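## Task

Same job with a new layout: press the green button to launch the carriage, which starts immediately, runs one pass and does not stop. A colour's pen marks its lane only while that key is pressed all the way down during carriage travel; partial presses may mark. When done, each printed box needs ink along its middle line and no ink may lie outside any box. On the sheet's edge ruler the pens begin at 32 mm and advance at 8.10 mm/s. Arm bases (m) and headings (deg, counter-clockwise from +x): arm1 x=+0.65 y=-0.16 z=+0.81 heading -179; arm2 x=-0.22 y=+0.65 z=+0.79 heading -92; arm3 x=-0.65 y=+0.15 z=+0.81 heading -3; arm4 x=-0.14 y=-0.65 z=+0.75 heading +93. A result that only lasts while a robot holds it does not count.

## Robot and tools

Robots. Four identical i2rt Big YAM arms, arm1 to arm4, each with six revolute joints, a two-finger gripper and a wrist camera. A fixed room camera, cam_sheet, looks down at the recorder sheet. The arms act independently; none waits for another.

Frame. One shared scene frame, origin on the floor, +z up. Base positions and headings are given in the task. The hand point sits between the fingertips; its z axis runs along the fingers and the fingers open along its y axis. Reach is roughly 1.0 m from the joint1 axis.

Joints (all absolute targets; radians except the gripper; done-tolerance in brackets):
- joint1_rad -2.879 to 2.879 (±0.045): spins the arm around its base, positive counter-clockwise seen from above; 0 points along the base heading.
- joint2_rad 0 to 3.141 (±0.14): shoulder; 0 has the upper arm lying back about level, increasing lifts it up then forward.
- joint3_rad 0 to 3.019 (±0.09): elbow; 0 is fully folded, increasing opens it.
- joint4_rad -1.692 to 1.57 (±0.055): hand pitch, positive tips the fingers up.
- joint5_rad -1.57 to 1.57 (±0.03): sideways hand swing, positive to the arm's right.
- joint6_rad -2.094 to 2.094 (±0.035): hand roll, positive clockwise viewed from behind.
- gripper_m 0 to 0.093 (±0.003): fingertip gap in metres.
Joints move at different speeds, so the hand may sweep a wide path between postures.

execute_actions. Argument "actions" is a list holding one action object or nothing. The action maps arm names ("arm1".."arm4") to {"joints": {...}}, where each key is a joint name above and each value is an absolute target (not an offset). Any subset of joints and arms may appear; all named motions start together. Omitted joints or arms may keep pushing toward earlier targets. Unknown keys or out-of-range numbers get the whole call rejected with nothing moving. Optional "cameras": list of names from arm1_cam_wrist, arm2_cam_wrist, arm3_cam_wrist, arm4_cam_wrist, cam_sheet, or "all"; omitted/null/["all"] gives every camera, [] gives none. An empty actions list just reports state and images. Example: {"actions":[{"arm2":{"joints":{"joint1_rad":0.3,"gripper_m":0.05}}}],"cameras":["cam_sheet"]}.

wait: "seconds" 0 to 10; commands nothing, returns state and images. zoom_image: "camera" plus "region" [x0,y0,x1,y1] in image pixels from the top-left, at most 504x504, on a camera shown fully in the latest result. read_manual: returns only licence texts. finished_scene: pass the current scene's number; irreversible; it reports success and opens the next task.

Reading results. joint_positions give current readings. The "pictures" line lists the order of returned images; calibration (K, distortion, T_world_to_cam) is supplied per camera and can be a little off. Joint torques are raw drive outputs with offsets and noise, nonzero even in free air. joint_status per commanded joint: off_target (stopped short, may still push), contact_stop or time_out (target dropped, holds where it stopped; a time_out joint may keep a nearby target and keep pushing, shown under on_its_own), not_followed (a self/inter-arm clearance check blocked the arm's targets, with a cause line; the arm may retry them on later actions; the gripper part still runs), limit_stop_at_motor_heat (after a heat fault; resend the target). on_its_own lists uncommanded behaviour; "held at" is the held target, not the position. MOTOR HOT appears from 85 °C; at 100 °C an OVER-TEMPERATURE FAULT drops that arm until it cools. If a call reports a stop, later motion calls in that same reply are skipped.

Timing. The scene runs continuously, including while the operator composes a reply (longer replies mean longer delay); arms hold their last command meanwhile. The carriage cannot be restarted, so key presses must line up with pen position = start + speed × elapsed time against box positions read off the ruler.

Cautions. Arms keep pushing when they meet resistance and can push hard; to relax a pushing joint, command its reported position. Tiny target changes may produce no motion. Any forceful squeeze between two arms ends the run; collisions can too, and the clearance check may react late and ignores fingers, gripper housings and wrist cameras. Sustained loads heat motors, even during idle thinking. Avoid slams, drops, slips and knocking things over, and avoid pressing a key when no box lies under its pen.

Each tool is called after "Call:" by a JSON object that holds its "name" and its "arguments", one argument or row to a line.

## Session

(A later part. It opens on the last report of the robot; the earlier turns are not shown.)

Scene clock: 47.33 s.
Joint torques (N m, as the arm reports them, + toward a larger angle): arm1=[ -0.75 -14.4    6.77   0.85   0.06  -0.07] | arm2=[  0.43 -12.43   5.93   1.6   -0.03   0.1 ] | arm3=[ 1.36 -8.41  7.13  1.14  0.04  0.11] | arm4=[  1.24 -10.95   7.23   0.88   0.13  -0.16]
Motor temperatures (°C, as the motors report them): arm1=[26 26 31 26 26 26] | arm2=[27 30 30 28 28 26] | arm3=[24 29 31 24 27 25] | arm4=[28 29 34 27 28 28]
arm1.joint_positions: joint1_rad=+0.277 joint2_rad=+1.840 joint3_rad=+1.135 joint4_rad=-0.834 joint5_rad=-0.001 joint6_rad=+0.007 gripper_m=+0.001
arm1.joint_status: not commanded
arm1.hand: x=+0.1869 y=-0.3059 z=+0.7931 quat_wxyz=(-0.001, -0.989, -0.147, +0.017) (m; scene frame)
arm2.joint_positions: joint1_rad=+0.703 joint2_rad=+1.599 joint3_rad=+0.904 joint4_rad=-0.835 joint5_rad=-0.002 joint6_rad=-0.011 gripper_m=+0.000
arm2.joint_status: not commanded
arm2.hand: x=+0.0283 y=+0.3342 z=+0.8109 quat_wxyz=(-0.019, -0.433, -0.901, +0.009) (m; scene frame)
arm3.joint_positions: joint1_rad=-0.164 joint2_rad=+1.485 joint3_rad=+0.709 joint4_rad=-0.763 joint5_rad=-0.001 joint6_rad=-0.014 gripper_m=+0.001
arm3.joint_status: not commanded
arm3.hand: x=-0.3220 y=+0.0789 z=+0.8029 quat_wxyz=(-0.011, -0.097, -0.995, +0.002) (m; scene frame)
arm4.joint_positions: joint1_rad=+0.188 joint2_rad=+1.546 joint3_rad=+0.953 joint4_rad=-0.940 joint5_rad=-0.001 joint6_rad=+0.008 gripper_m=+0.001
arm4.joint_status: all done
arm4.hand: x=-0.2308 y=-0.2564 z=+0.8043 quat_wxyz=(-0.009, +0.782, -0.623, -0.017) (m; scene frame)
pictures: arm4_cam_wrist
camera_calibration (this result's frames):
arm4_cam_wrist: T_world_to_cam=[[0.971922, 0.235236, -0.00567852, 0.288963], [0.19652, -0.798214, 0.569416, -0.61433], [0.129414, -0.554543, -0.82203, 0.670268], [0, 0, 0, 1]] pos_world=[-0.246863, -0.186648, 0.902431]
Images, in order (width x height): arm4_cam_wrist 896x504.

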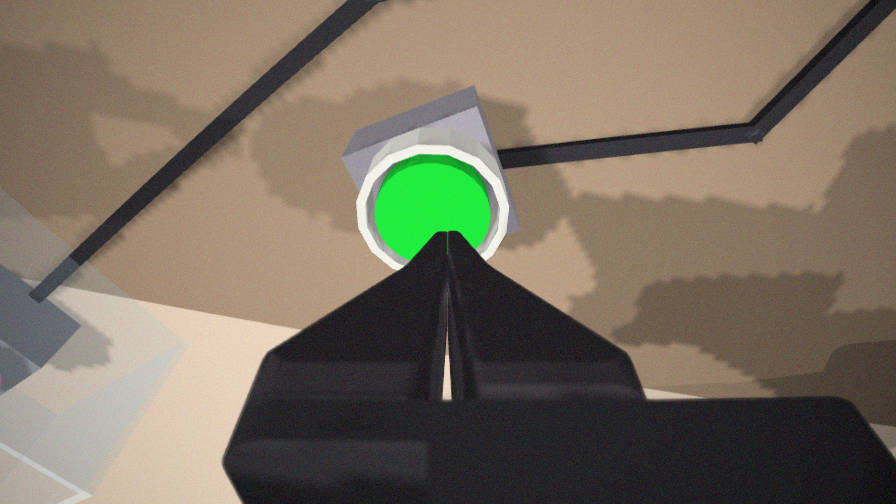

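Call:
{"name": "execute_actions", "arguments": {
  "actions": [
    {"arm4":{"joints":{"joint1_rad":0.206,"joint2_rad":1.575}}}
  ],
  "cameras": []
}}

Call:
{"name": "execute_actions", "arguments": {
  "actions": [
    {"arm4":{"joints":{"joint2_rad":1.72}}}
  ],
  "cameras": []
}}

Call:
{"name": "execute_actions", "arguments": {
  "actions": [
    {"arm4":{"joints":{"joint2_rad":1.4}}}
  ],
  "cameras": []
}}

Call:
{"name": "execute_actions", "arguments": {
  "actions": [
    {"arm4":{"joints":{"joint1_rad":0.842}}}
  ],
  "cameras": []
}}

Call:
{"name": "execute_actions", "arguments": {
  "actions": [
    {"arm4":{"joints":{"joint2_rad":1.575}}}
  ],
  "cameras": []
}}

Call:
{"name": "wait", "arguments": {
  "seconds": 10
}}

Call:
{"name": "wait", "arguments": {
  "seconds": 3.4
}}

Call:
{"name": "execute_actions", "arguments": {
  "actions": [
    {"arm1":{"joints":{"joint2_rad":1.97}},"arm2":{"joints":{"joint2_rad":1.75}},"arm3":{"joints":{"joint2_rad":1.66}},"arm4":{"joints":{"joint2_rad":1.72}}}
  ],
  "cameras": []
}}

Call:
{"name": "wait", "arguments": {
  "seconds": 0.6
}}

Call:
{"name": "execute_actions", "arguments": {
  "actions": [
    {"arm1":{"joints":{"joint2_rad":1.82}},"arm2":{"joints":{"joint2_rad":1.59}},"arm3":{"joints":{"joint2_rad":1.48}},"arm4":{"joints":{"joint2_rad":1.56}}}
  ],
  "cameras": []
}}

Call:
{"name": "wait", "arguments": {
  "seconds": 4
}}

Call:
{"name": "zoom_image", "arguments": {
  "camera": "cam_sheet",
  "region": [340, 210, 490, 350]
}}

Scene clock: 58.07 s.
Joint torques (N m, as the arm reports them, + toward a larger angle): arm1=[ -0.71 -14.37   6.75   0.85   0.06  -0.07] | arm2=[  0.41 -12.38   5.93   1.59  -0.03   0.1 ] | arm3=[ 1.07 -8.13  6.88  0.92  0.04  0.14] | arm4=[ 1.81 -9.16  7.01  0.88  0.14 -0.15]
Motor temperatures (°C, as the motors report them): arm1=[26 27 31 26 26 26] | arm2=[27 30 29 28 28 26] | arm3=[24 29 31 24 27 25] | arm4=[28 29 34 27 28 28]
arm1.joint_positions: joint1_rad=+0.277 joint2_rad=+1.840 joint3_rad=+1.135 joint4_rad=-0.834 joint5_rad=-0.001 joint6_rad=+0.007 gripper_m=+0.001
arm1.joint_status: not commanded
arm1.hand: x=+0.1869 y=-0.3059 z=+0.7931 quat_wxyz=(-0.001, -0.989, -0.147, +0.017) (m; scene frame)
arm2.joint_positions: joint1_rad=+0.703 joint2_rad=+1.599 joint3_rad=+0.904 joint4_rad=-0.835 joint5_rad=-0.002 joint6_rad=-0.011 gripper_m=+0.000
arm2.joint_status: not commanded
arm2.hand: x=+0.0283 y=+0.3342 z=+0.8109 quat_wxyz=(-0.019, -0.433, -0.901, +0.009) (m; scene frame)
arm3.joint_positions: joint1_rad=-0.164 joint2_rad=+1.485 joint3_rad=+0.709 joint4_rad=-0.763 joint5_rad=-0.001 joint6_rad=-0.014 gripper_m=+0.001
arm3.joint_status: not commanded
arm3.hand: x=-0.3220 y=+0.0789 z=+0.8029 quat_wxyz=(-0.011, -0.097, -0.995, +0.002) (m; scene frame)
arm4.joint_positions: joint1_rad=+0.199 joint2_rad=+1.554 joint3_rad=+0.953 joint4_rad=-0.940 joint5_rad=-0.001 joint6_rad=+0.008 gripper_m=+0.001
arm4.joint_status: all done
arm4.hand: x=-0.2350 y=-0.2581 z=+0.8012 quat_wxyz=(-0.007, +0.785, -0.619, -0.014) (m; scene frame)
pictures: none
No camera images: the call's "cameras" was empty. Leave "cameras" out to get every camera's image.

Scene clock: 58.80 s.
Joint torques (N m, as the arm reports them, + toward a larger angle): arm1=[ -0.68 -14.39   6.76   0.86   0.06  -0.07] | arm2=[  0.44 -12.41   5.94   1.59  -0.03   0.1 ] | arm3=[ 1.44 -8.04  7.02  1.07  0.03  0.08] | arm4=[ 1.5  -7.47  5.27  0.8   0.14 -0.15]
Motor temperatures (°C, as the motors report them): arm1=[26 27 31 26 26 26] | arm2=[27 30 29 28 28 26] | arm3=[24 29 31 24 27 25] | arm4=[28 29 34 27 28 28]
arm1.joint_positions: joint1_rad=+0.277 joint2_rad=+1.840 joint3_rad=+1.135 joint4_rad=-0.834 joint5_rad=-0.001 joint6_rad=+0.007 gripper_m=+0.001
arm1.joint_status: not commanded
arm1.hand: x=+0.1869 y=-0.3059 z=+0.7931 quat_wxyz=(-0.001, -0.989, -0.147, +0.017) (m; scene frame)
arm2.joint_positions: joint1_rad=+0.703 joint2_rad=+1.599 joint3_rad=+0.904 joint4_rad=-0.835 joint5_rad=-0.002 joint6_rad=-0.011 gripper_m=+0.000
arm2.joint_status: not commanded
arm2.hand: x=+0.0283 y=+0.3342 z=+0.8109 quat_wxyz=(-0.019, -0.433, -0.901, +0.009) (m; scene frame)
arm3.joint_positions: joint1_rad=-0.164 joint2_rad=+1.485 joint3_rad=+0.709 joint4_rad=-0.763 joint5_rad=-0.001 joint6_rad=-0.014 gripper_m=+0.001
arm3.joint_status: not commanded
arm3.hand: x=-0.3220 y=+0.0789 z=+0.8029 quat_wxyz=(-0.011, -0.097, -0.995, +0.002) (m; scene frame)
arm4.joint_positions: joint1_rad=+0.199 joint2_rad=+1.662 joint3_rad=+0.970 joint4_rad=-0.940 joint5_rad=-0.001 joint6_rad=+0.008 gripper_m=+0.001
arm4.joint_status: all done
arm4.hand: x=-0.2345 y=-0.2611 z=+0.7648 quat_wxyz=(+0.021, +0.785, -0.618, +0.022) (m; scene frame)
pictures: none
No camera images: the call's "cameras" was empty. Leave "cameras" out to get every camera's image.

Scene clock: 60.00 s.
Joint torques (N m, as the arm reports them, + toward a larger angle): arm1=[ -0.69 -14.36   6.76   0.85   0.06  -0.07] | arm2=[  0.44 -12.41   5.93   1.6   -0.03   0.1 ] | arm3=[ 0.74 -8.11  6.99  1.21  0.05  0.13] | arm4=[ 1.53 -7.68  7.92  1.04  0.13 -0.15]
Motor temperatures (°C, as the motors report them): arm1=[26 27 31 26 26 26] | arm2=[27 30 29 28 28 26] | arm3=[24 29 31 24 27 25] | arm4=[28 29 34 27 28 28]
arm1.joint_positions: joint1_rad=+0.277 joint2_rad=+1.840 joint3_rad=+1.135 joint4_rad=-0.834 joint5_rad=-0.001 joint6_rad=+0.007 gripper_m=+0.001
arm1.joint_status: not commanded
arm1.hand: x=+0.1869 y=-0.3059 z=+0.7931 quat_wxyz=(-0.001, -0.989, -0.147, +0.017) (m; scene frame)
arm2.joint_positions: joint1_rad=+0.703 joint2_rad=+1.599 joint3_rad=+0.904 joint4_rad=-0.835 joint5_rad=-0.002 joint6_rad=-0.011 gripper_m=+0.000
arm2.joint_status: not commanded
arm2.hand: x=+0.0283 y=+0.3342 z=+0.8109 quat_wxyz=(-0.019, -0.433, -0.901, +0.009) (m; scene frame)
arm3.joint_positions: joint1_rad=-0.164 joint2_rad=+1.485 joint3_rad=+0.709 joint4_rad=-0.763 joint5_rad=-0.001 joint6_rad=-0.014 gripper_m=+0.001
arm3.joint_status: not commanded
arm3.hand: x=-0.3220 y=+0.0789 z=+0.8029 quat_wxyz=(-0.011, -0.097, -0.995, +0.002) (m; scene frame)
arm4.joint_positions: joint1_rad=+0.199 joint2_rad=+1.382 joint3_rad=+0.953 joint4_rad=-0.939 joint5_rad=-0.001 joint6_rad=+0.008 gripper_m=+0.001
arm4.joint_status: all done
arm4.hand: x=-0.2368 y=-0.2497 z=+0.8682 quat_wxyz=(-0.060, +0.781, -0.616, -0.082) (m; scene frame)
pictures: none
No camera images: the call's "cameras" was empty. Leave "cameras" out to get every camera's image.

Scene clock: 61.23 s.
Joint torques (N m, as the arm reports them, + toward a larger angle): arm1=[ -0.69 -14.4    6.77   0.86   0.06  -0.07] | arm2=[  0.43 -12.43   5.93   1.6   -0.03   0.1 ] | arm3=[ 0.54 -7.86  7.09  0.95  0.07  0.12] | arm4=[ 1.02 -7.98  7.92  1.1   0.13 -0.16]
Motor temperatures (°C, as the motors report them): arm1=[26 27 31 26 26 26] | arm2=[27 30 29 28 28 26] | arm3=[24 29 31 24 27 25] | arm4=[28 29 34 27 28 28]
arm1.joint_positions: joint1_rad=+0.277 joint2_rad=+1.840 joint3_rad=+1.135 joint4_rad=-0.834 joint5_rad=-0.001 joint6_rad=+0.007 gripper_m=+0.001
arm1.joint_status: not commanded
arm1.hand: x=+0.1869 y=-0.3059 z=+0.7931 quat_wxyz=(-0.001, -0.989, -0.147, +0.017) (m; scene frame)
arm2.joint_positions: joint1_rad=+0.703 joint2_rad=+1.599 joint3_rad=+0.904 joint4_rad=-0.835 joint5_rad=-0.002 joint6_rad=-0.011 gripper_m=+0.000
arm2.joint_status: not commanded
arm2.hand: x=+0.0283 y=+0.3342 z=+0.8109 quat_wxyz=(-0.019, -0.433, -0.901, +0.009) (m; scene frame)
arm3.joint_positions: joint1_rad=-0.164 joint2_rad=+1.485 joint3_rad=+0.709 joint4_rad=-0.763 joint5_rad=-0.001 joint6_rad=-0.014 gripper_m=+0.001
arm3.joint_status: not commanded
arm3.hand: x=-0.3220 y=+0.0789 z=+0.8029 quat_wxyz=(-0.011, -0.097, -0.995, +0.002) (m; scene frame)
arm4.joint_positions: joint1_rad=+0.844 joint2_rad=+1.382 joint3_rad=+0.953 joint4_rad=-0.939 joint5_rad=-0.001 joint6_rad=+0.008 gripper_m=+0.001
arm4.joint_status: all done
arm4.hand: x=-0.4583 y=-0.3904 z=+0.8693 quat_wxyz=(-0.032, +0.936, -0.337, -0.098) (m; scene frame)
pictures: none
No camera images: the call's "cameras" was empty. Leave "cameras" out to get every camera's image.

Scene clock: 62.33 s.
Joint torques (N m, as the arm reports them, + toward a larger angle): arm1=[ -0.69 -14.35   6.77   0.85   0.06  -0.07] | arm2=[  0.43 -12.4    5.93   1.59  -0.03   0.1 ] | arm3=[ 0.63 -8.4   6.99  0.99  0.08  0.15] | arm4=[  0.78 -11.99   6.79   0.86   0.13  -0.15]
Motor temperatures (°C, as the motors report them): arm1=[26 27 31 26 26 26] | arm2=[27 30 29 28 28 26] | arm3=[24 29 31 24 27 25] | arm4=[28 29 34 27 28 28]
arm1.joint_positions: joint1_rad=+0.277 joint2_rad=+1.840 joint3_rad=+1.135 joint4_rad=-0.834 joint5_rad=-0.001 joint6_rad=+0.007 gripper_m=+0.001
arm1.joint_status: not commanded
arm1.hand: x=+0.1869 y=-0.3059 z=+0.7931 quat_wxyz=(-0.001, -0.989, -0.147, +0.017) (m; scene frame)
arm2.joint_positions: joint1_rad=+0.703 joint2_rad=+1.599 joint3_rad=+0.904 joint4_rad=-0.835 joint5_rad=-0.002 joint6_rad=-0.011 gripper_m=+0.000
arm2.joint_status: not commanded
arm2.hand: x=+0.0283 y=+0.3342 z=+0.8109 quat_wxyz=(-0.019, -0.433, -0.901, +0.009) (m; scene frame)
arm3.joint_positions: joint1_rad=-0.164 joint2_rad=+1.485 joint3_rad=+0.709 joint4_rad=-0.763 joint5_rad=-0.001 joint6_rad=-0.014 gripper_m=+0.001
arm3.joint_status: not commanded
arm3.hand: x=-0.3220 y=+0.0789 z=+0.8029 quat_wxyz=(-0.011, -0.097, -0.995, +0.002) (m; scene frame)
arm4.joint_positions: joint1_rad=+0.844 joint2_rad=+1.583 joint3_rad=+0.953 joint4_rad=-0.939 joint5_rad=-0.001 joint6_rad=+0.008 gripper_m=+0.001
arm4.joint_status: all done
arm4.hand: x=-0.4502 y=-0.3973 z=+0.7913 quat_wxyz=(+0.002, +0.941, -0.338, -0.004) (m; scene frame)
pictures: none
No camera images: the call's "cameras" was empty. Leave "cameras" out to get every camera's image.

Scene clock: 72.33 s.
Joint torques (N m, as the arm reports them, + toward a larger angle): arm1=[ -0.7  -14.41   6.77   0.86   0.06  -0.07] | arm2=[  0.43 -12.41   5.94   1.59  -0.03   0.1 ] | arm3=[ 1.11 -8.29  7.04  1.08  0.05  0.08] | arm4=[  0.72 -11.69   6.87   0.79   0.14  -0.16]
Motor temperatures (°C, as the motors report them): arm1=[26 27 31 26 26 26] | arm2=[27 30 29 28 28 26] | arm3=[24 29 31 24 27 25] | arm4=[28 29 34 27 28 28]
arm1.joint_positions: joint1_rad=+0.277 joint2_rad=+1.840 joint3_rad=+1.135 joint4_rad=-0.834 joint5_rad=-0.001 joint6_rad=+0.007 gripper_m=+0.001
arm1.joint_status: not commanded
arm1.hand: x=+0.1869 y=-0.3059 z=+0.7931 quat_wxyz=(-0.001, -0.989, -0.147, +0.017) (m; scene frame)
arm2.joint_positions: joint1_rad=+0.703 joint2_rad=+1.599 joint3_rad=+0.904 joint4_rad=-0.835 joint5_rad=-0.002 joint6_rad=-0.011 gripper_m=+0.000
arm2.joint_status: not commanded
arm2.hand: x=+0.0283 y=+0.3342 z=+0.8109 quat_wxyz=(-0.019, -0.433, -0.901, +0.009) (m; scene frame)
arm3.joint_positions: joint1_rad=-0.164 joint2_rad=+1.485 joint3_rad=+0.709 joint4_rad=-0.763 joint5_rad=-0.001 joint6_rad=-0.014 gripper_m=+0.001
arm3.joint_status: not commanded
arm3.hand: x=-0.3220 y=+0.0789 z=+0.8029 quat_wxyz=(-0.011, -0.097, -0.995, +0.002) (m; scene frame)
arm4.joint_positions: joint1_rad=+0.844 joint2_rad=+1.583 joint3_rad=+0.953 joint4_rad=-0.939 joint5_rad=-0.001 joint6_rad=+0.008 gripper_m=+0.001
arm4.joint_status: all done
arm4.hand: x=-0.4502 y=-0.3973 z=+0.7913 quat_wxyz=(+0.002, +0.941, -0.338, -0.004) (m; scene frame)
wait: 10.00 s; at rest by 0.27 s
pictures: arm1_cam_wrist, arm2_cam_wrist, arm3_cam_wrist, arm4_cam_wrist, cam_sheet
camera_calibration (this result's frames):
arm1_cam_wrist: T_world_to_cam=[[-0.292773, 0.95615, 0.00775907, 0.338057], [0.799534, 0.240351, 0.550433, -0.504928], [0.524432, 0.167356, -0.834843, 0.737508], [0, 0, 0, 1]] pos_world=[0.115909, -0.3253, 0.89101]
arm2_cam_wrist: T_world_to_cam=[[-0.78735, -0.616438, 0.00922628, 0.22125], [-0.512837, 0.663184, 0.545148, -0.640085], [-0.342168, 0.42449, -0.838289, 0.669285], [0, 0, 0, 1]] pos_world=[0.0749503, 0.276776, 0.907954]
arm3_cam_wrist: T_world_to_cam=[[-0.207782, -0.978151, 0.00680739, 0.000387837], [-0.803111, 0.174564, 0.569684, -0.727863], [-0.558426, 0.112903, -0.821835, 0.593839], [0, 0, 0, 1]] pos_world=[-0.252859, 0.0603918, 0.902687]
arm4_cam_wrist: T_world_to_cam=[[0.627206, 0.77884, -0.00467118, 0.595314], [0.627132, -0.50146, 0.596023, -0.385589], [0.461864, -0.376758, -0.802954, 0.815142], [0, 0, 0, 1]] pos_world=[-0.508054, -0.3499, 0.887123]
Images, in order (width x height): arm1_cam_wrist 896x504, arm2_cam_wrist 896x504, arm3_cam_wrist 896x504, arm4_cam_wrist 896x504, cam_sheet 896x504.

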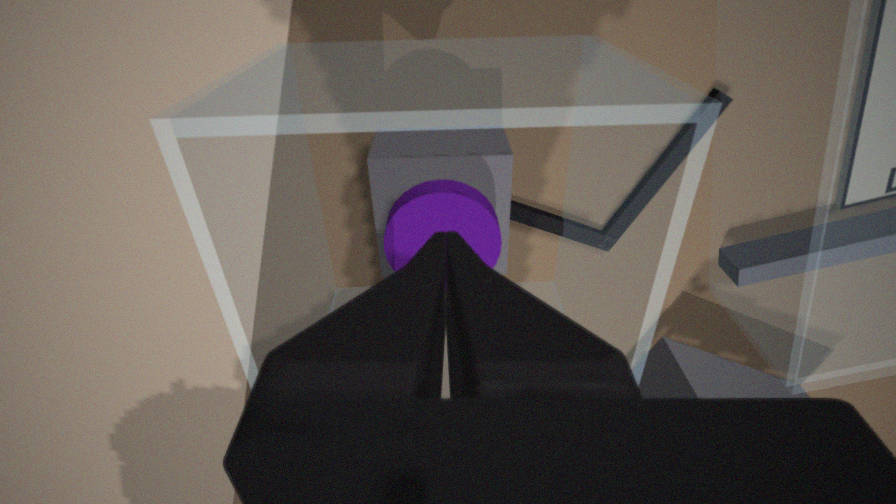

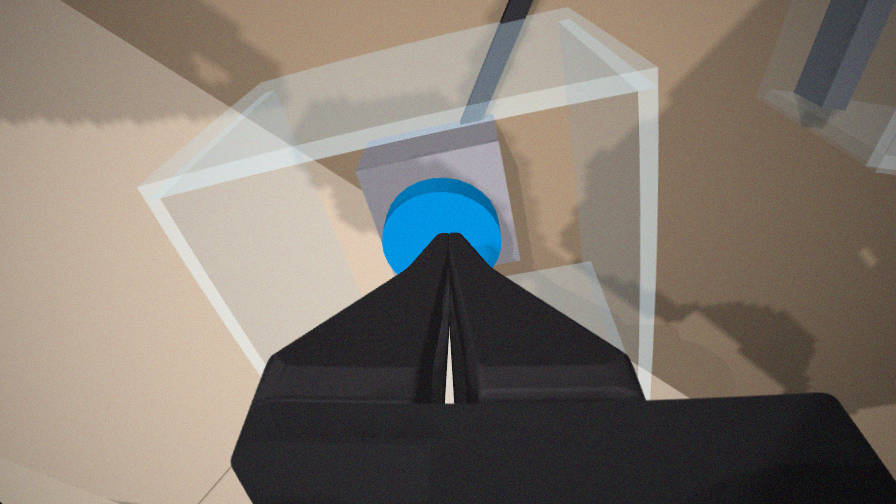

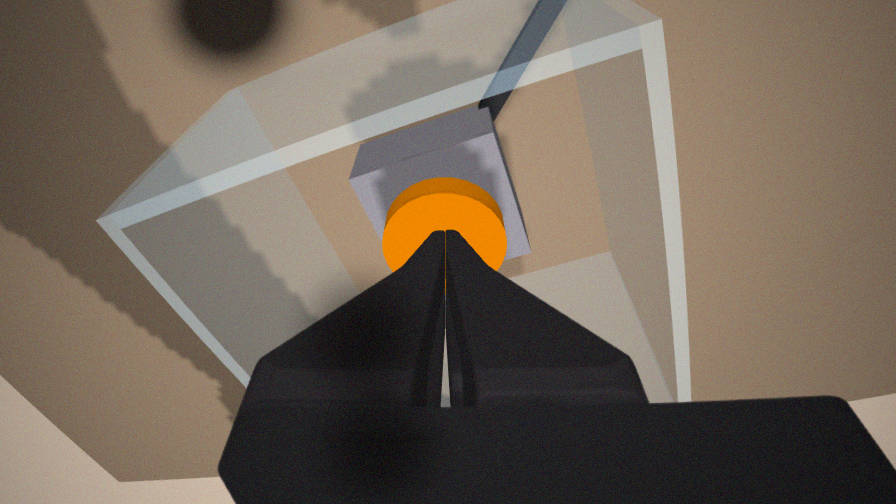

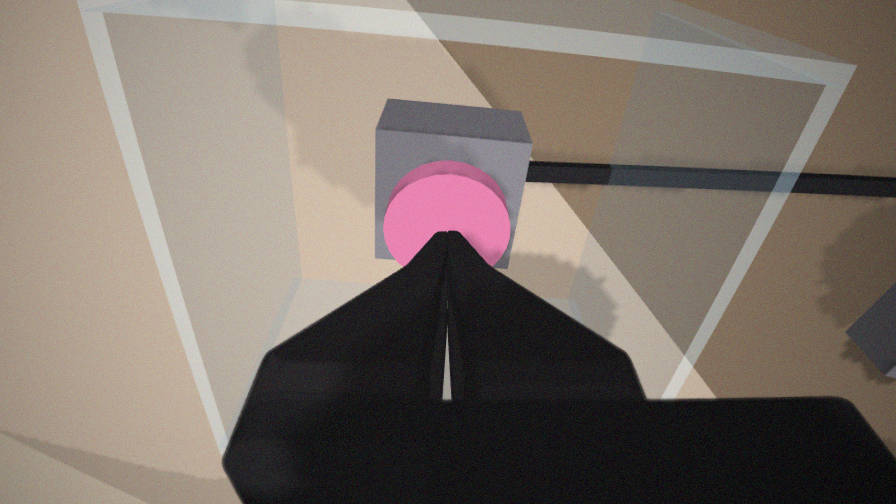

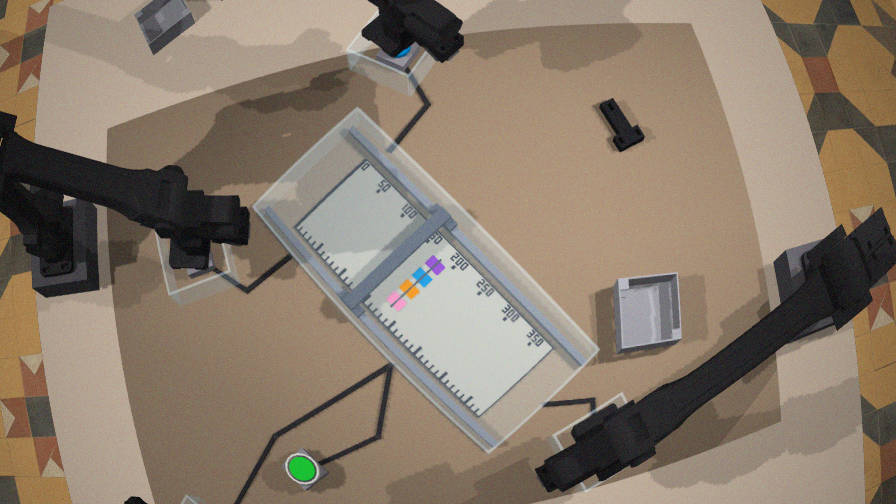

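Scene clock: 75.73 s.
Joint torques (N m, as the arm reports them, + toward a larger angle): arm1=[ -0.66 -14.33   6.76   0.84   0.06  -0.07] | arm2=[  0.43 -12.42   5.94   1.59  -0.03   0.1 ] | arm3=[ 0.9  -8.07  6.92  0.9   0.03  0.15] | arm4=[  0.85 -11.56   6.89   0.79   0.14  -0.15]
Motor temperatures (°C, as the motors report them): arm1=[26 27 31 26 26 26] | arm2=[27 30 29 28 28 26] | arm3=[24 29 31 24 27 25] | arm4=[28 29 34 27 28 28]
arm1.joint_positions: joint1_rad=+0.277 joint2_rad=+1.840 joint3_rad=+1.135 joint4_rad=-0.834 joint5_rad=-0.001 joint6_rad=+0.007 gripper_m=+0.001
arm1.joint_status: not commanded
arm1.hand: x=+0.1869 y=-0.3059 z=+0.7931 quat_wxyz=(-0.001, -0.989, -0.147, +0.017) (m; scene frame)
arm2.joint_positions: joint1_rad=+0.703 joint2_rad=+1.599 joint3_rad=+0.904 joint4_rad=-0.835 joint5_rad=-0.002 joint6_rad=-0.011 gripper_m=+0.000
arm2.joint_status: not commanded
arm2.hand: x=+0.0283 y=+0.3342 z=+0.8109 quat_wxyz=(-0.019, -0.433, -0.901, +0.009) (m; scene frame)
arm3.joint_positions: joint1_rad=-0.164 joint2_rad=+1.485 joint3_rad=+0.709 joint4_rad=-0.763 joint5_rad=-0.001 joint6_rad=-0.014 gripper_m=+0.001
arm3.joint_status: not commanded
arm3.hand: x=-0.3220 y=+0.0789 z=+0.8029 quat_wxyz=(-0.011, -0.097, -0.995, +0.002) (m; scene frame)
arm4.joint_positions: joint1_rad=+0.844 joint2_rad=+1.583 joint3_rad=+0.953 joint4_rad=-0.939 joint5_rad=-0.001 joint6_rad=+0.008 gripper_m=+0.001
arm4.joint_status: all done
arm4.hand: x=-0.4502 y=-0.3973 z=+0.7913 quat_wxyz=(+0.002, +0.941, -0.338, -0.004) (m; scene frame)
wait: 3.40 s; at rest by 0.27 s
pictures: arm1_cam_wrist, arm2_cam_wrist, arm3_cam_wrist, arm4_cam_wrist, cam_sheet
camera_calibration (this result's frames):
arm1_cam_wrist: T_world_to_cam=[[-0.292773, 0.95615, 0.00775907, 0.338057], [0.799534, 0.240351, 0.550433, -0.504928], [0.524432, 0.167356, -0.834843, 0.737508], [0, 0, 0, 1]] pos_world=[0.115909, -0.3253, 0.89101]
arm2_cam_wrist: T_world_to_cam=[[-0.78735, -0.616438, 0.00922628, 0.22125], [-0.512837, 0.663184, 0.545148, -0.640085], [-0.342168, 0.42449, -0.838289, 0.669285], [0, 0, 0, 1]] pos_world=[0.0749503, 0.276776, 0.907954]
arm3_cam_wrist: T_world_to_cam=[[-0.207782, -0.978151, 0.00680739, 0.000387837], [-0.803111, 0.174564, 0.569684, -0.727863], [-0.558426, 0.112903, -0.821835, 0.593839], [0, 0, 0, 1]] pos_world=[-0.252859, 0.0603918, 0.902687]
arm4_cam_wrist: T_world_to_cam=[[0.627206, 0.77884, -0.00467118, 0.595314], [0.627132, -0.50146, 0.596023, -0.385589], [0.461864, -0.376758, -0.802954, 0.815142], [0, 0, 0, 1]] pos_world=[-0.508054, -0.3499, 0.887123]
Images, in order (width x height): arm1_cam_wrist 896x504, arm2_cam_wrist 896x504, arm3_cam_wrist 896x504, arm4_cam_wrist 896x504, cam_sheet 896x504.

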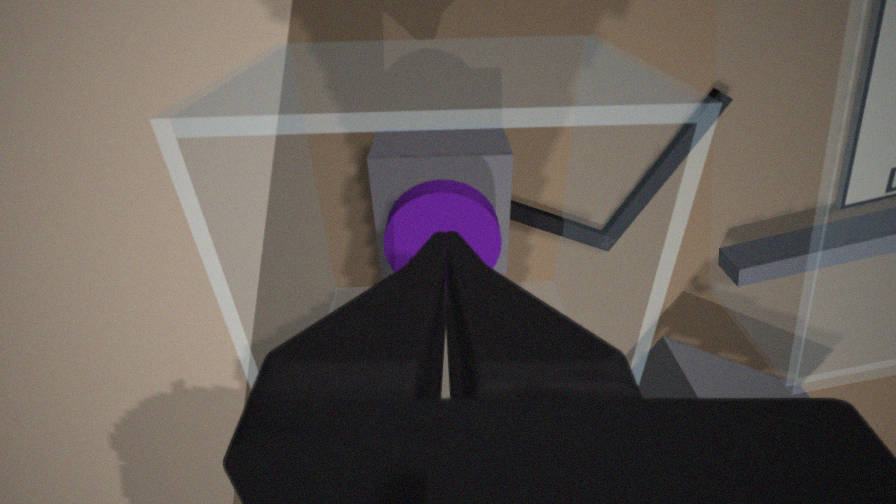

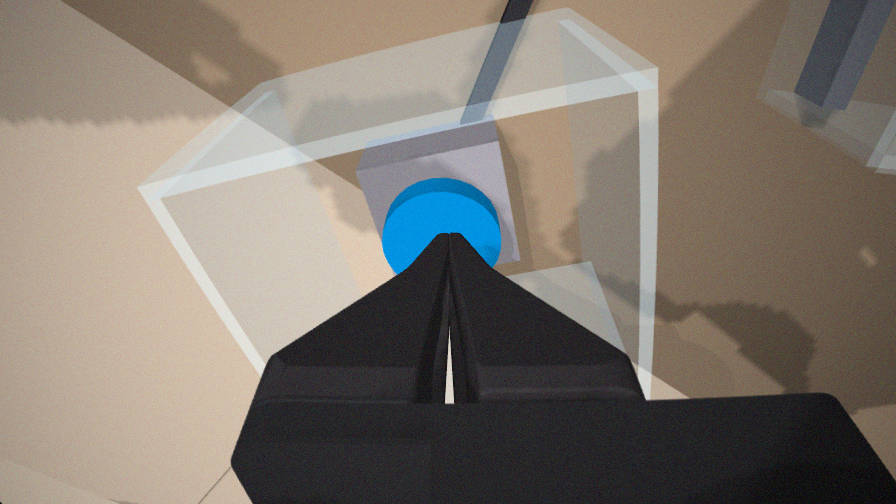

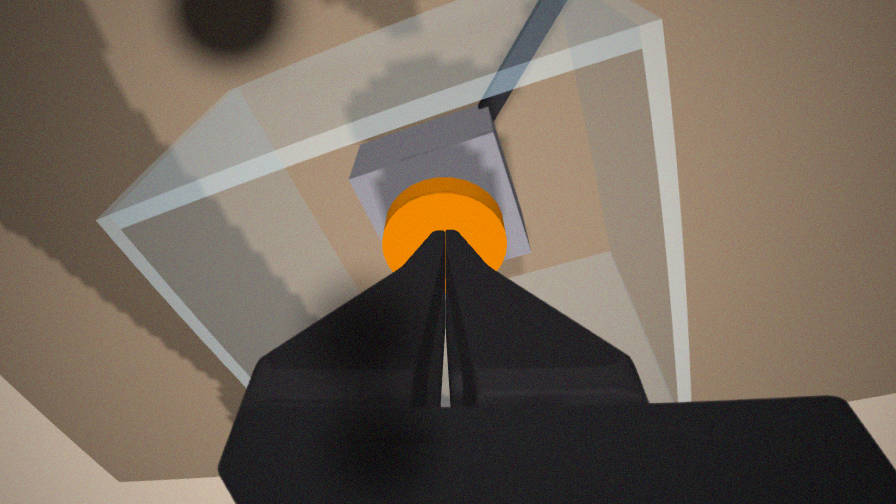

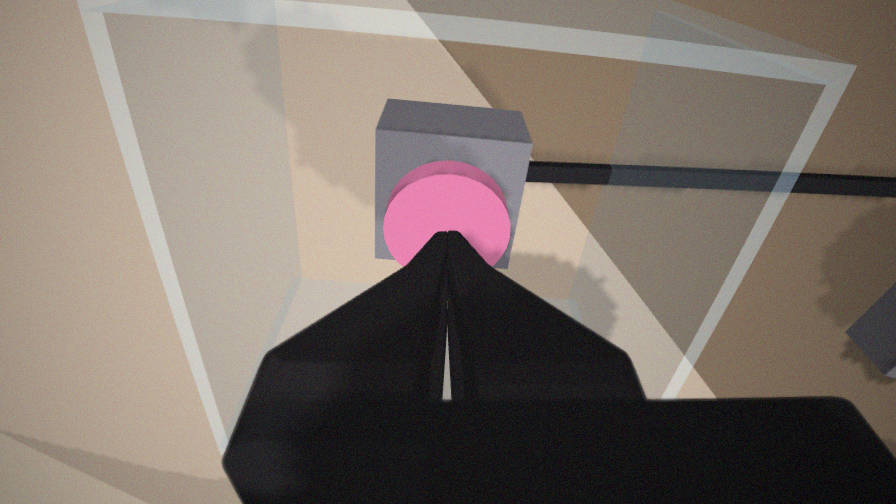

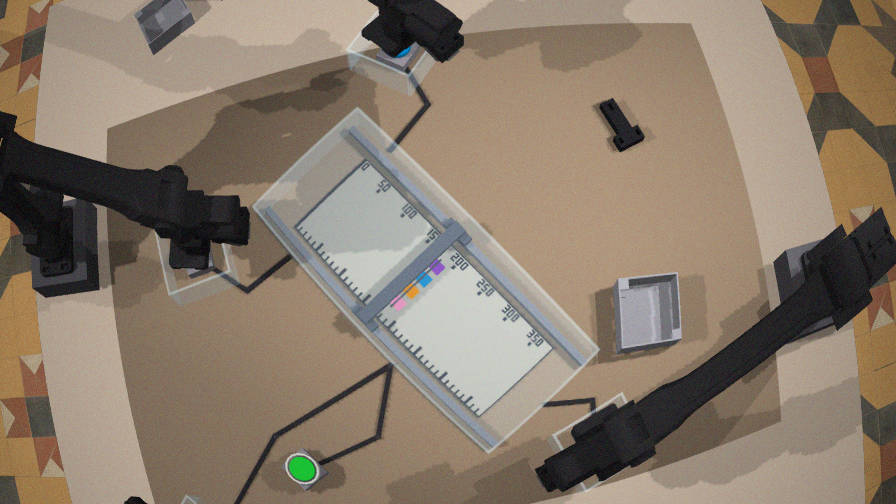

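Scene clock: 76.50 s.
Joint torques (N m, as the arm reports them, + toward a larger angle): arm1=[-0.71 -9.21  5.63  0.68  0.05 -0.07] | arm2=[ 0.43 -7.96  4.37  1.41 -0.04  0.1 ] | arm3=[ 1.47 -3.81  5.13  0.99  0.04  0.1 ] | arm4=[ 0.86 -7.4   5.39  0.75  0.13 -0.15]
Motor temperatures (°C, as the motors report them): arm1=[26 27 31 26 26 26] | arm2=[27 30 29 28 28 26] | arm3=[24 29 31 24 27 25] | arm4=[28 29 34 27 28 28]
arm1.joint_positions: joint1_rad=+0.277 joint2_rad=+1.909 joint3_rad=+1.144 joint4_rad=-0.832 joint5_rad=-0.001 joint6_rad=+0.007 gripper_m=+0.001
arm1.joint_status: all done
arm1.hand: x=+0.1926 y=-0.3040 z=+0.7642 quat_wxyz=(+0.004, -0.989, -0.147, -0.011) (m; scene frame)
arm2.joint_positions: joint1_rad=+0.703 joint2_rad=+1.693 joint3_rad=+0.918 joint4_rad=-0.834 joint5_rad=-0.001 joint6_rad=-0.011 gripper_m=+0.000
arm2.joint_status: all done
arm2.hand: x=+0.0254 y=+0.3377 z=+0.7793 quat_wxyz=(+0.016, -0.433, -0.901, -0.008) (m; scene frame)
arm3.joint_positions: joint1_rad=-0.164 joint2_rad=+1.591 joint3_rad=+0.721 joint4_rad=-0.766 joint5_rad=-0.001 joint6_rad=-0.014 gripper_m=+0.001
arm3.joint_status: all done
arm3.hand: x=-0.3318 y=+0.0808 z=+0.7734 quat_wxyz=(+0.037, -0.097, -0.995, -0.003) (m; scene frame)
arm4.joint_positions: joint1_rad=+0.844 joint2_rad=+1.658 joint3_rad=+0.969 joint4_rad=-0.941 joint5_rad=-0.001 joint6_rad=+0.008 gripper_m=+0.001
arm4.joint_status: all done
arm4.hand: x=-0.4497 y=-0.3979 z=+0.7672 quat_wxyz=(+0.012, +0.941, -0.338, +0.026) (m; scene frame)
pictures: none
No camera images: the call's "cameras" was empty. Leave "cameras" out to get every camera's image.

Scene clock: 77.10 s.
Joint torques (N m, as the arm reports them, + toward a larger angle): arm1=[-0.69 -9.25  5.58  0.68  0.05 -0.07] | arm2=[ 0.44 -7.97  4.37  1.39 -0.04  0.1 ] | arm3=[ 1.12 -3.69  4.94  1.07  0.08  0.09] | arm4=[ 0.66 -7.28  5.38  0.74  0.14 -0.16]
Motor temperatures (°C, as the motors report them): arm1=[26 27 31 26 26 26] | arm2=[27 30 29 28 28 26] | arm3=[24 29 31 24 27 25] | arm4=[28 29 34 27 28 28]
arm1.joint_positions: joint1_rad=+0.277 joint2_rad=+1.909 joint3_rad=+1.144 joint4_rad=-0.832 joint5_rad=-0.001 joint6_rad=+0.007 gripper_m=+0.001
arm1.joint_status: all done
arm1.hand: x=+0.1926 y=-0.3040 z=+0.7642 quat_wxyz=(+0.004, -0.989, -0.147, -0.011) (m; scene frame)
arm2.joint_positions: joint1_rad=+0.703 joint2_rad=+1.693 joint3_rad=+0.918 joint4_rad=-0.834 joint5_rad=-0.001 joint6_rad=-0.011 gripper_m=+0.000
arm2.joint_status: all done
arm2.hand: x=+0.0254 y=+0.3377 z=+0.7793 quat_wxyz=(+0.016, -0.433, -0.901, -0.008) (m; scene frame)
arm3.joint_positions: joint1_rad=-0.164 joint2_rad=+1.591 joint3_rad=+0.721 joint4_rad=-0.766 joint5_rad=-0.001 joint6_rad=-0.014 gripper_m=+0.001
arm3.joint_status: all done
arm3.hand: x=-0.3318 y=+0.0808 z=+0.7734 quat_wxyz=(+0.037, -0.097, -0.995, -0.003) (m; scene frame)
arm4.joint_positions: joint1_rad=+0.844 joint2_rad=+1.658 joint3_rad=+0.969 joint4_rad=-0.941 joint5_rad=-0.001 joint6_rad=+0.008 gripper_m=+0.001
arm4.joint_status: all done
arm4.hand: x=-0.4497 y=-0.3979 z=+0.7672 quat_wxyz=(+0.012, +0.941, -0.338, +0.026) (m; scene frame)
wait: 0.60 s; at rest by 0.27 s
pictures: arm1_cam_wrist, arm2_cam_wrist, arm3_cam_wrist, arm4_cam_wrist, cam_sheet
camera_calibration (this result's frames):
arm1_cam_wrist: T_world_to_cam=[[-0.292975, 0.956083, 0.0083739, 0.337615], [0.768075, 0.230129, 0.597579, -0.527036], [0.569409, 0.181508, -0.801766, 0.680411], [0, 0, 0, 1]] pos_world=[0.116284, -0.325001, 0.857649]
arm2_cam_wrist: T_world_to_cam=[[-0.786921, -0.616979, 0.00958292, 0.221351], [-0.484654, 0.627611, 0.609274, -0.665441], [-0.381924, 0.474806, -0.792902, 0.588992], [0, 0, 0, 1]] pos_world=[0.0766269, 0.27455, 0.870327]
arm3_cam_wrist: T_world_to_cam=[[-0.207387, -0.978234, 0.00693626, 0.000531545], [-0.745367, 0.162603, 0.64652, -0.758533], [-0.633576, 0.12891, -0.762865, 0.492074], [0, 0, 0, 1]] pos_world=[-0.253509, 0.0604266, 0.865789]
arm4_cam_wrist: T_world_to_cam=[[0.627242, 0.778808, -0.00492599, 0.595502], [0.597491, -0.477135, 0.644474, -0.412653], [0.499571, -0.407185, -0.76461, 0.770666], [0, 0, 0, 1]] pos_world=[-0.51197, -0.346869, 0.858137]
Images, in order (width x height): arm1_cam_wrist 896x504, arm2_cam_wrist 896x504, arm3_cam_wrist 896x504, arm4_cam_wrist 896x504, cam_sheet 896x504.

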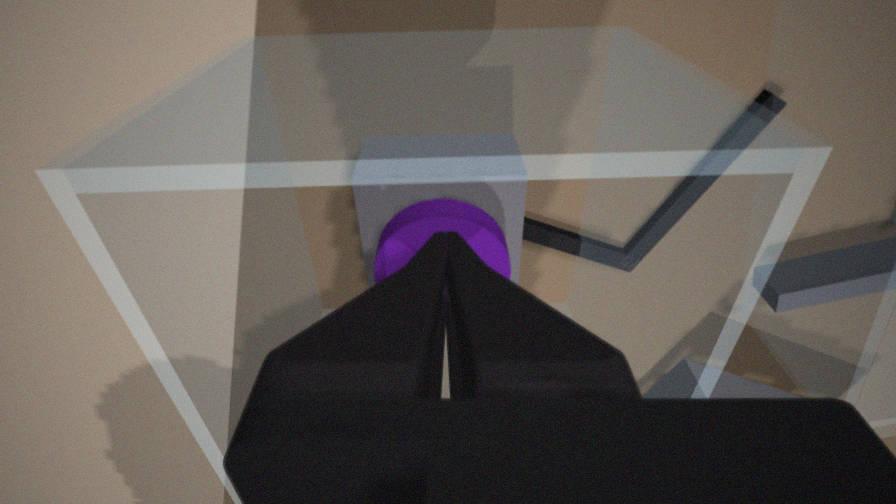

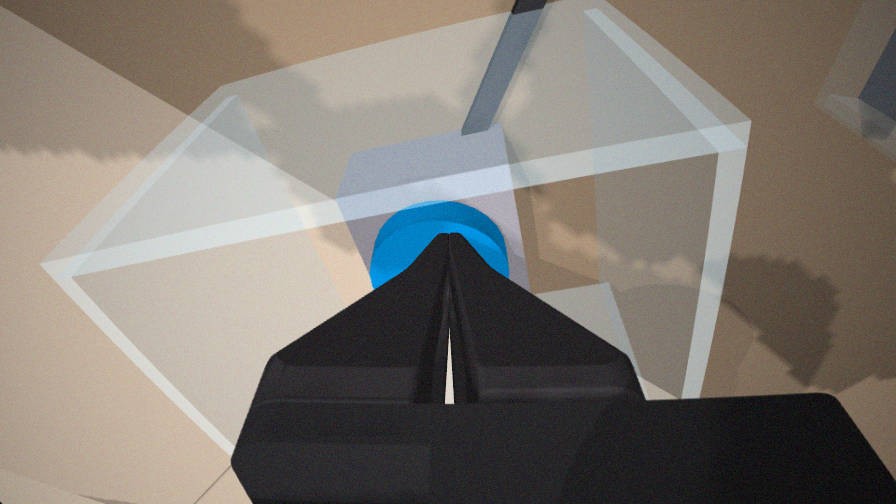

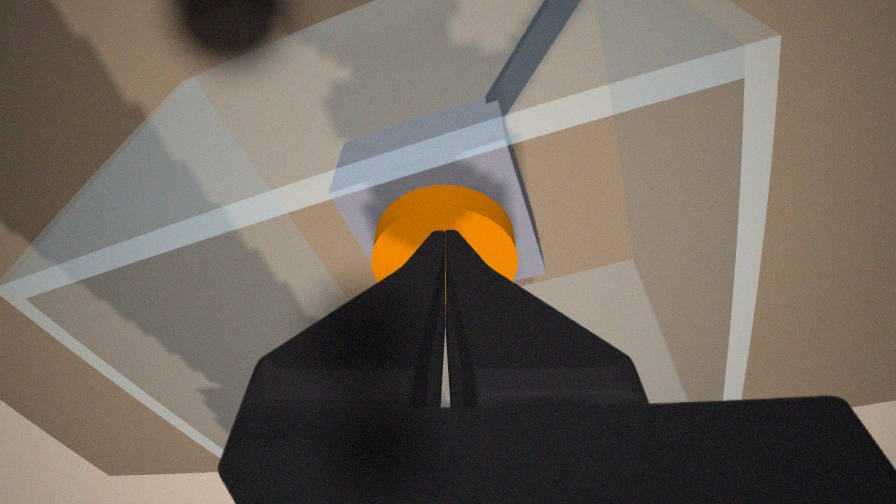

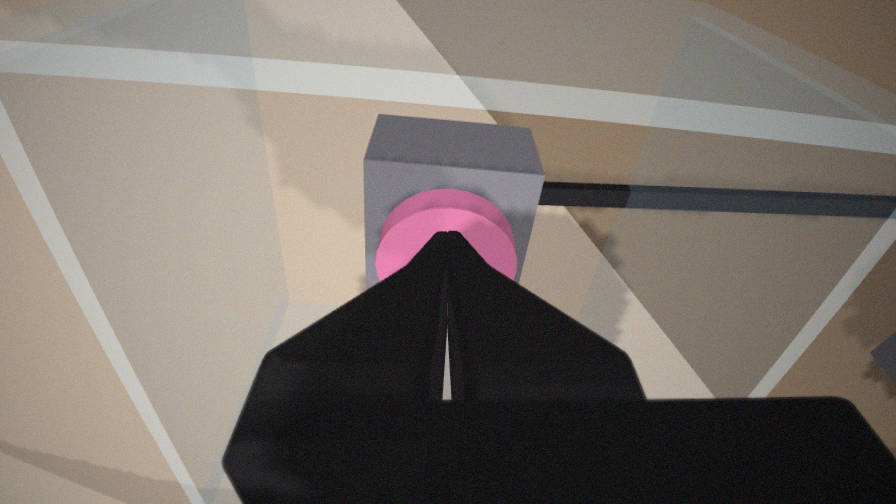

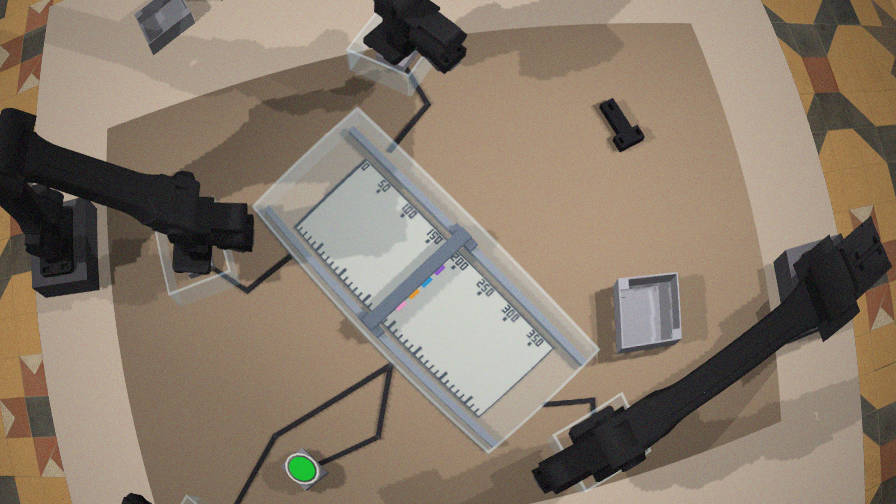

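Scene clock: 78.10 s.
Joint torques (N m, as the arm reports them, + toward a larger angle): arm1=[ -0.74 -14.1    6.9    0.83   0.05  -0.07] | arm2=[  0.45 -12.2    6.02   1.52  -0.04   0.1 ] | arm3=[ 0.65 -7.6   7.06  1.17  0.    0.11] | arm4=[  0.8  -11.11   6.51   0.8    0.13  -0.16]
Motor temperatures (°C, as the motors report them): arm1=[26 27 31 26 26 26] | arm2=[27 30 29 28 28 26] | arm3=[24 29 31 24 27 25] | arm4=[28 29 34 27 28 28]
arm1.joint_positions: joint1_rad=+0.277 joint2_rad=+1.828 joint3_rad=+1.135 joint4_rad=-0.831 joint5_rad=-0.001 joint6_rad=+0.007 gripper_m=+0.001
arm1.joint_status: all done
arm1.hand: x=+0.1847 y=-0.3066 z=+0.7990 quat_wxyz=(-0.002, -0.989, -0.147, +0.024) (m; scene frame)
arm2.joint_positions: joint1_rad=+0.703 joint2_rad=+1.592 joint3_rad=+0.904 joint4_rad=-0.834 joint5_rad=-0.001 joint6_rad=-0.011 gripper_m=+0.000
arm2.joint_status: all done
arm2.hand: x=+0.0290 y=+0.3332 z=+0.8135 quat_wxyz=(-0.023, -0.433, -0.901, +0.011) (m; scene frame)
arm3.joint_positions: joint1_rad=-0.164 joint2_rad=+1.479 joint3_rad=+0.709 joint4_rad=-0.763 joint5_rad=-0.001 joint6_rad=-0.014 gripper_m=+0.001
arm3.joint_status: all done
arm3.hand: x=-0.3213 y=+0.0787 z=+0.8047 quat_wxyz=(-0.013, -0.097, -0.995, +0.002) (m; scene frame)
arm4.joint_positions: joint1_rad=+0.844 joint2_rad=+1.557 joint3_rad=+0.960 joint4_rad=-0.939 joint5_rad=-0.001 joint6_rad=+0.008 gripper_m=+0.001
arm4.joint_status: all done
arm4.hand: x=-0.4544 y=-0.3939 z=+0.8034 quat_wxyz=(-0.004, +0.941, -0.338, -0.019) (m; scene frame)
pictures: none
No camera images: the call's "cameras" was empty. Leave "cameras" out to get every camera's image.

Scene clock: 82.10 s.
Joint torques (N m, as the arm reports them, + toward a larger angle): arm1=[ -0.69 -14.02   6.88   0.77   0.05  -0.07] | arm2=[  0.43 -12.27   5.97   1.55  -0.04   0.09] | arm3=[ 0.55 -7.66  7.3   1.1   0.01  0.16] | arm4=[  0.8  -10.85   6.53   0.84   0.13  -0.14]
Motor temperatures (°C, as the motors report them): arm1=[26 27 31 26 26 26] | arm2=[27 30 29 28 28 26] | arm3=[24 29 31 24 27 25] | arm4=[28 29 34 27 28 28]
arm1.joint_positions: joint1_rad=+0.277 joint2_rad=+1.828 joint3_rad=+1.135 joint4_rad=-0.831 joint5_rad=-0.001 joint6_rad=+0.007 gripper_m=+0.001
arm1.joint_status: all done
arm1.hand: x=+0.1847 y=-0.3066 z=+0.7990 quat_wxyz=(-0.002, -0.989, -0.147, +0.024) (m; scene frame)
arm2.joint_positions: joint1_rad=+0.703 joint2_rad=+1.592 joint3_rad=+0.904 joint4_rad=-0.834 joint5_rad=-0.001 joint6_rad=-0.011 gripper_m=+0.000
arm2.joint_status: all done
arm2.hand: x=+0.0290 y=+0.3332 z=+0.8135 quat_wxyz=(-0.023, -0.433, -0.901, +0.011) (m; scene frame)
arm3.joint_positions: joint1_rad=-0.164 joint2_rad=+1.479 joint3_rad=+0.709 joint4_rad=-0.763 joint5_rad=-0.001 joint6_rad=-0.014 gripper_m=+0.001
arm3.joint_status: all done
arm3.hand: x=-0.3213 y=+0.0787 z=+0.8047 quat_wxyz=(-0.013, -0.097, -0.995, +0.002) (m; scene frame)
arm4.joint_positions: joint1_rad=+0.844 joint2_rad=+1.557 joint3_rad=+0.960 joint4_rad=-0.939 joint5_rad=-0.001 joint6_rad=+0.008 gripper_m=+0.001
arm4.joint_status: all done
arm4.hand: x=-0.4544 y=-0.3939 z=+0.8034 quat_wxyz=(-0.004, +0.941, -0.338, -0.019) (m; scene frame)
wait: 4.00 s; at rest by 0.27 s
pictures: arm1_cam_wrist, arm2_cam_wrist, arm3_cam_wrist, arm4_cam_wrist, cam_sheet
camera_calibration (this result's frames):
arm1_cam_wrist: T_world_to_cam=[[-0.292706, 0.956168, 0.0080779, 0.33772], [0.807316, 0.242594, 0.537949, -0.49698], [0.51241, 0.163983, -0.842939, 0.751381], [0, 0, 0, 1]] pos_world=[0.115057, -0.325566, 0.89799]
arm2_cam_wrist: T_world_to_cam=[[-0.787401, -0.616366, 0.00960676, 0.22083], [-0.515341, 0.666735, 0.538413, -0.636142], [-0.338264, 0.418996, -0.842627, 0.677368], [0, 0, 0, 1]] pos_world=[0.0751812, 0.276436, 0.911153]
arm3_cam_wrist: T_world_to_cam=[[-0.207803, -0.978147, 0.00679915, 0.000380892], [-0.806079, 0.175178, 0.565287, -0.725804], [-0.554125, 0.111988, -0.824866, 0.599588], [0, 0, 0, 1]] pos_world=[-0.252729, 0.0603705, 0.904864]
arm4_cam_wrist: T_world_to_cam=[[0.627191, 0.778852, -0.00453643, 0.59519], [0.641738, -0.513458, 0.569678, -0.365355], [0.441366, -0.360209, -0.821855, 0.84039], [0, 0, 0, 1]] pos_world=[-0.509755, -0.348444, 0.901514]
Images, in order (width x height): arm1_cam_wrist 896x504, arm2_cam_wrist 896x504, arm3_cam_wrist 896x504, arm4_cam_wrist 896x504, cam_sheet 896x504.

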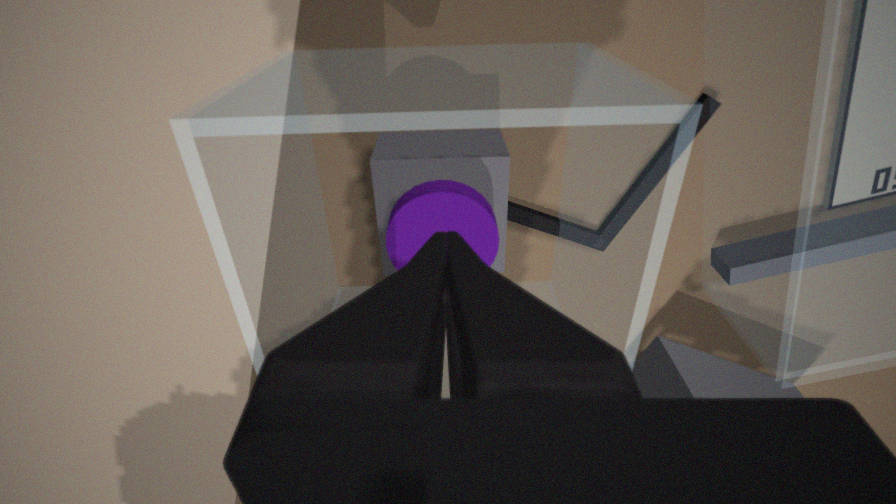

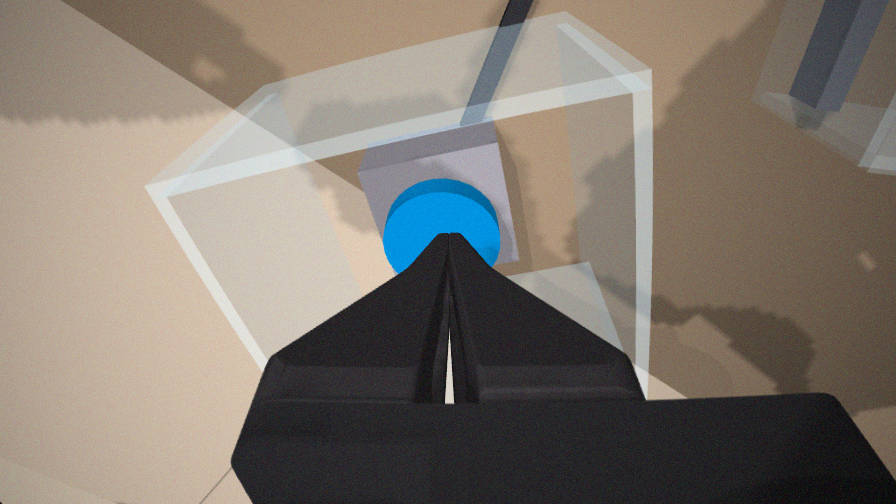

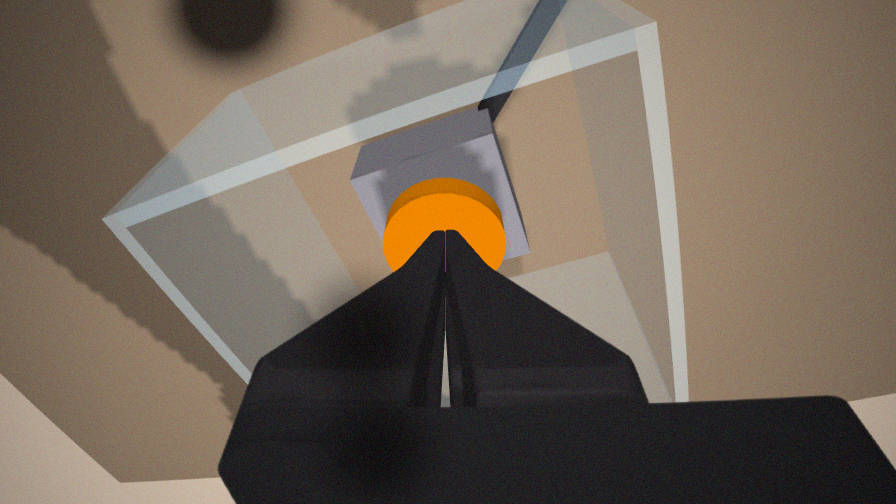

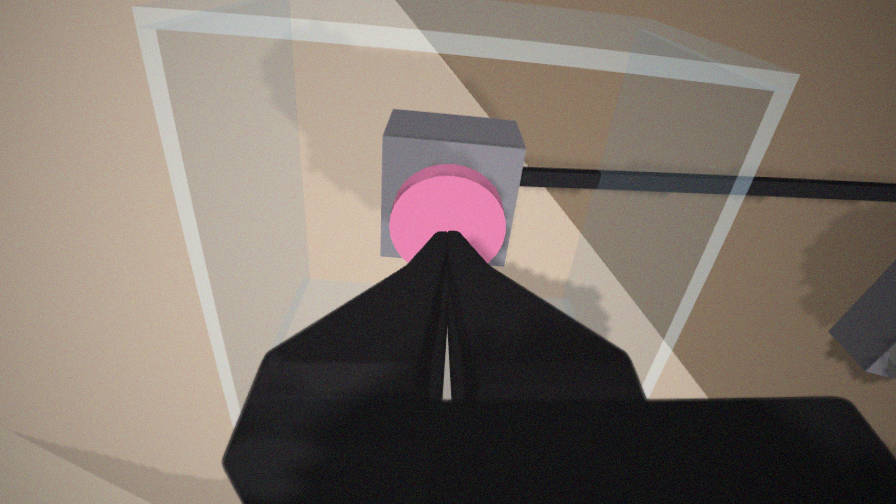

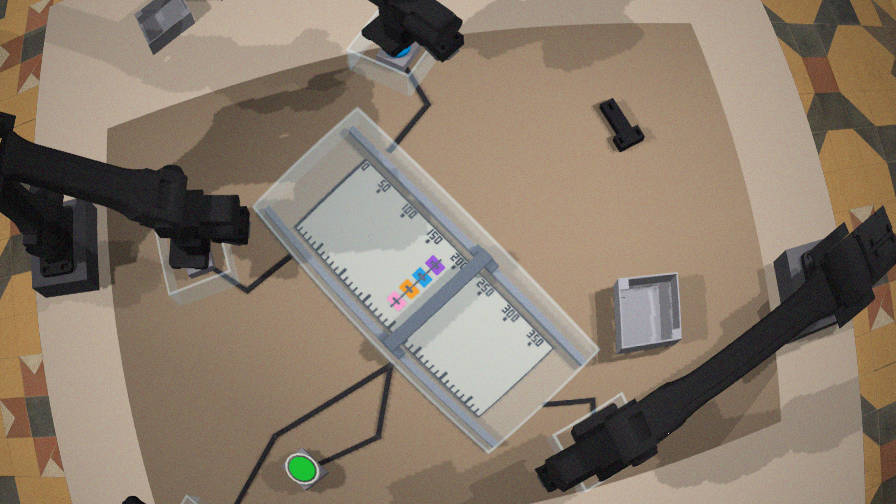

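Region (340, 210, 490, 350) of cam_sheet's 896x504 image, scaled by 3.360, with more detail than that image has; it fills the top 470 rows of this view, and the rest is white.

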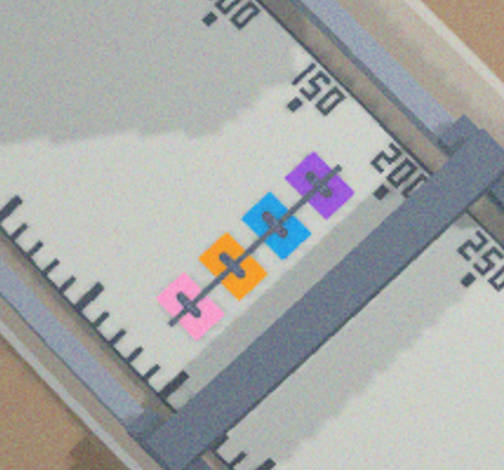

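Call:
{"name": "finished_scene", "arguments": {
  "scene": 2
}}

The scene is finished: the task was done.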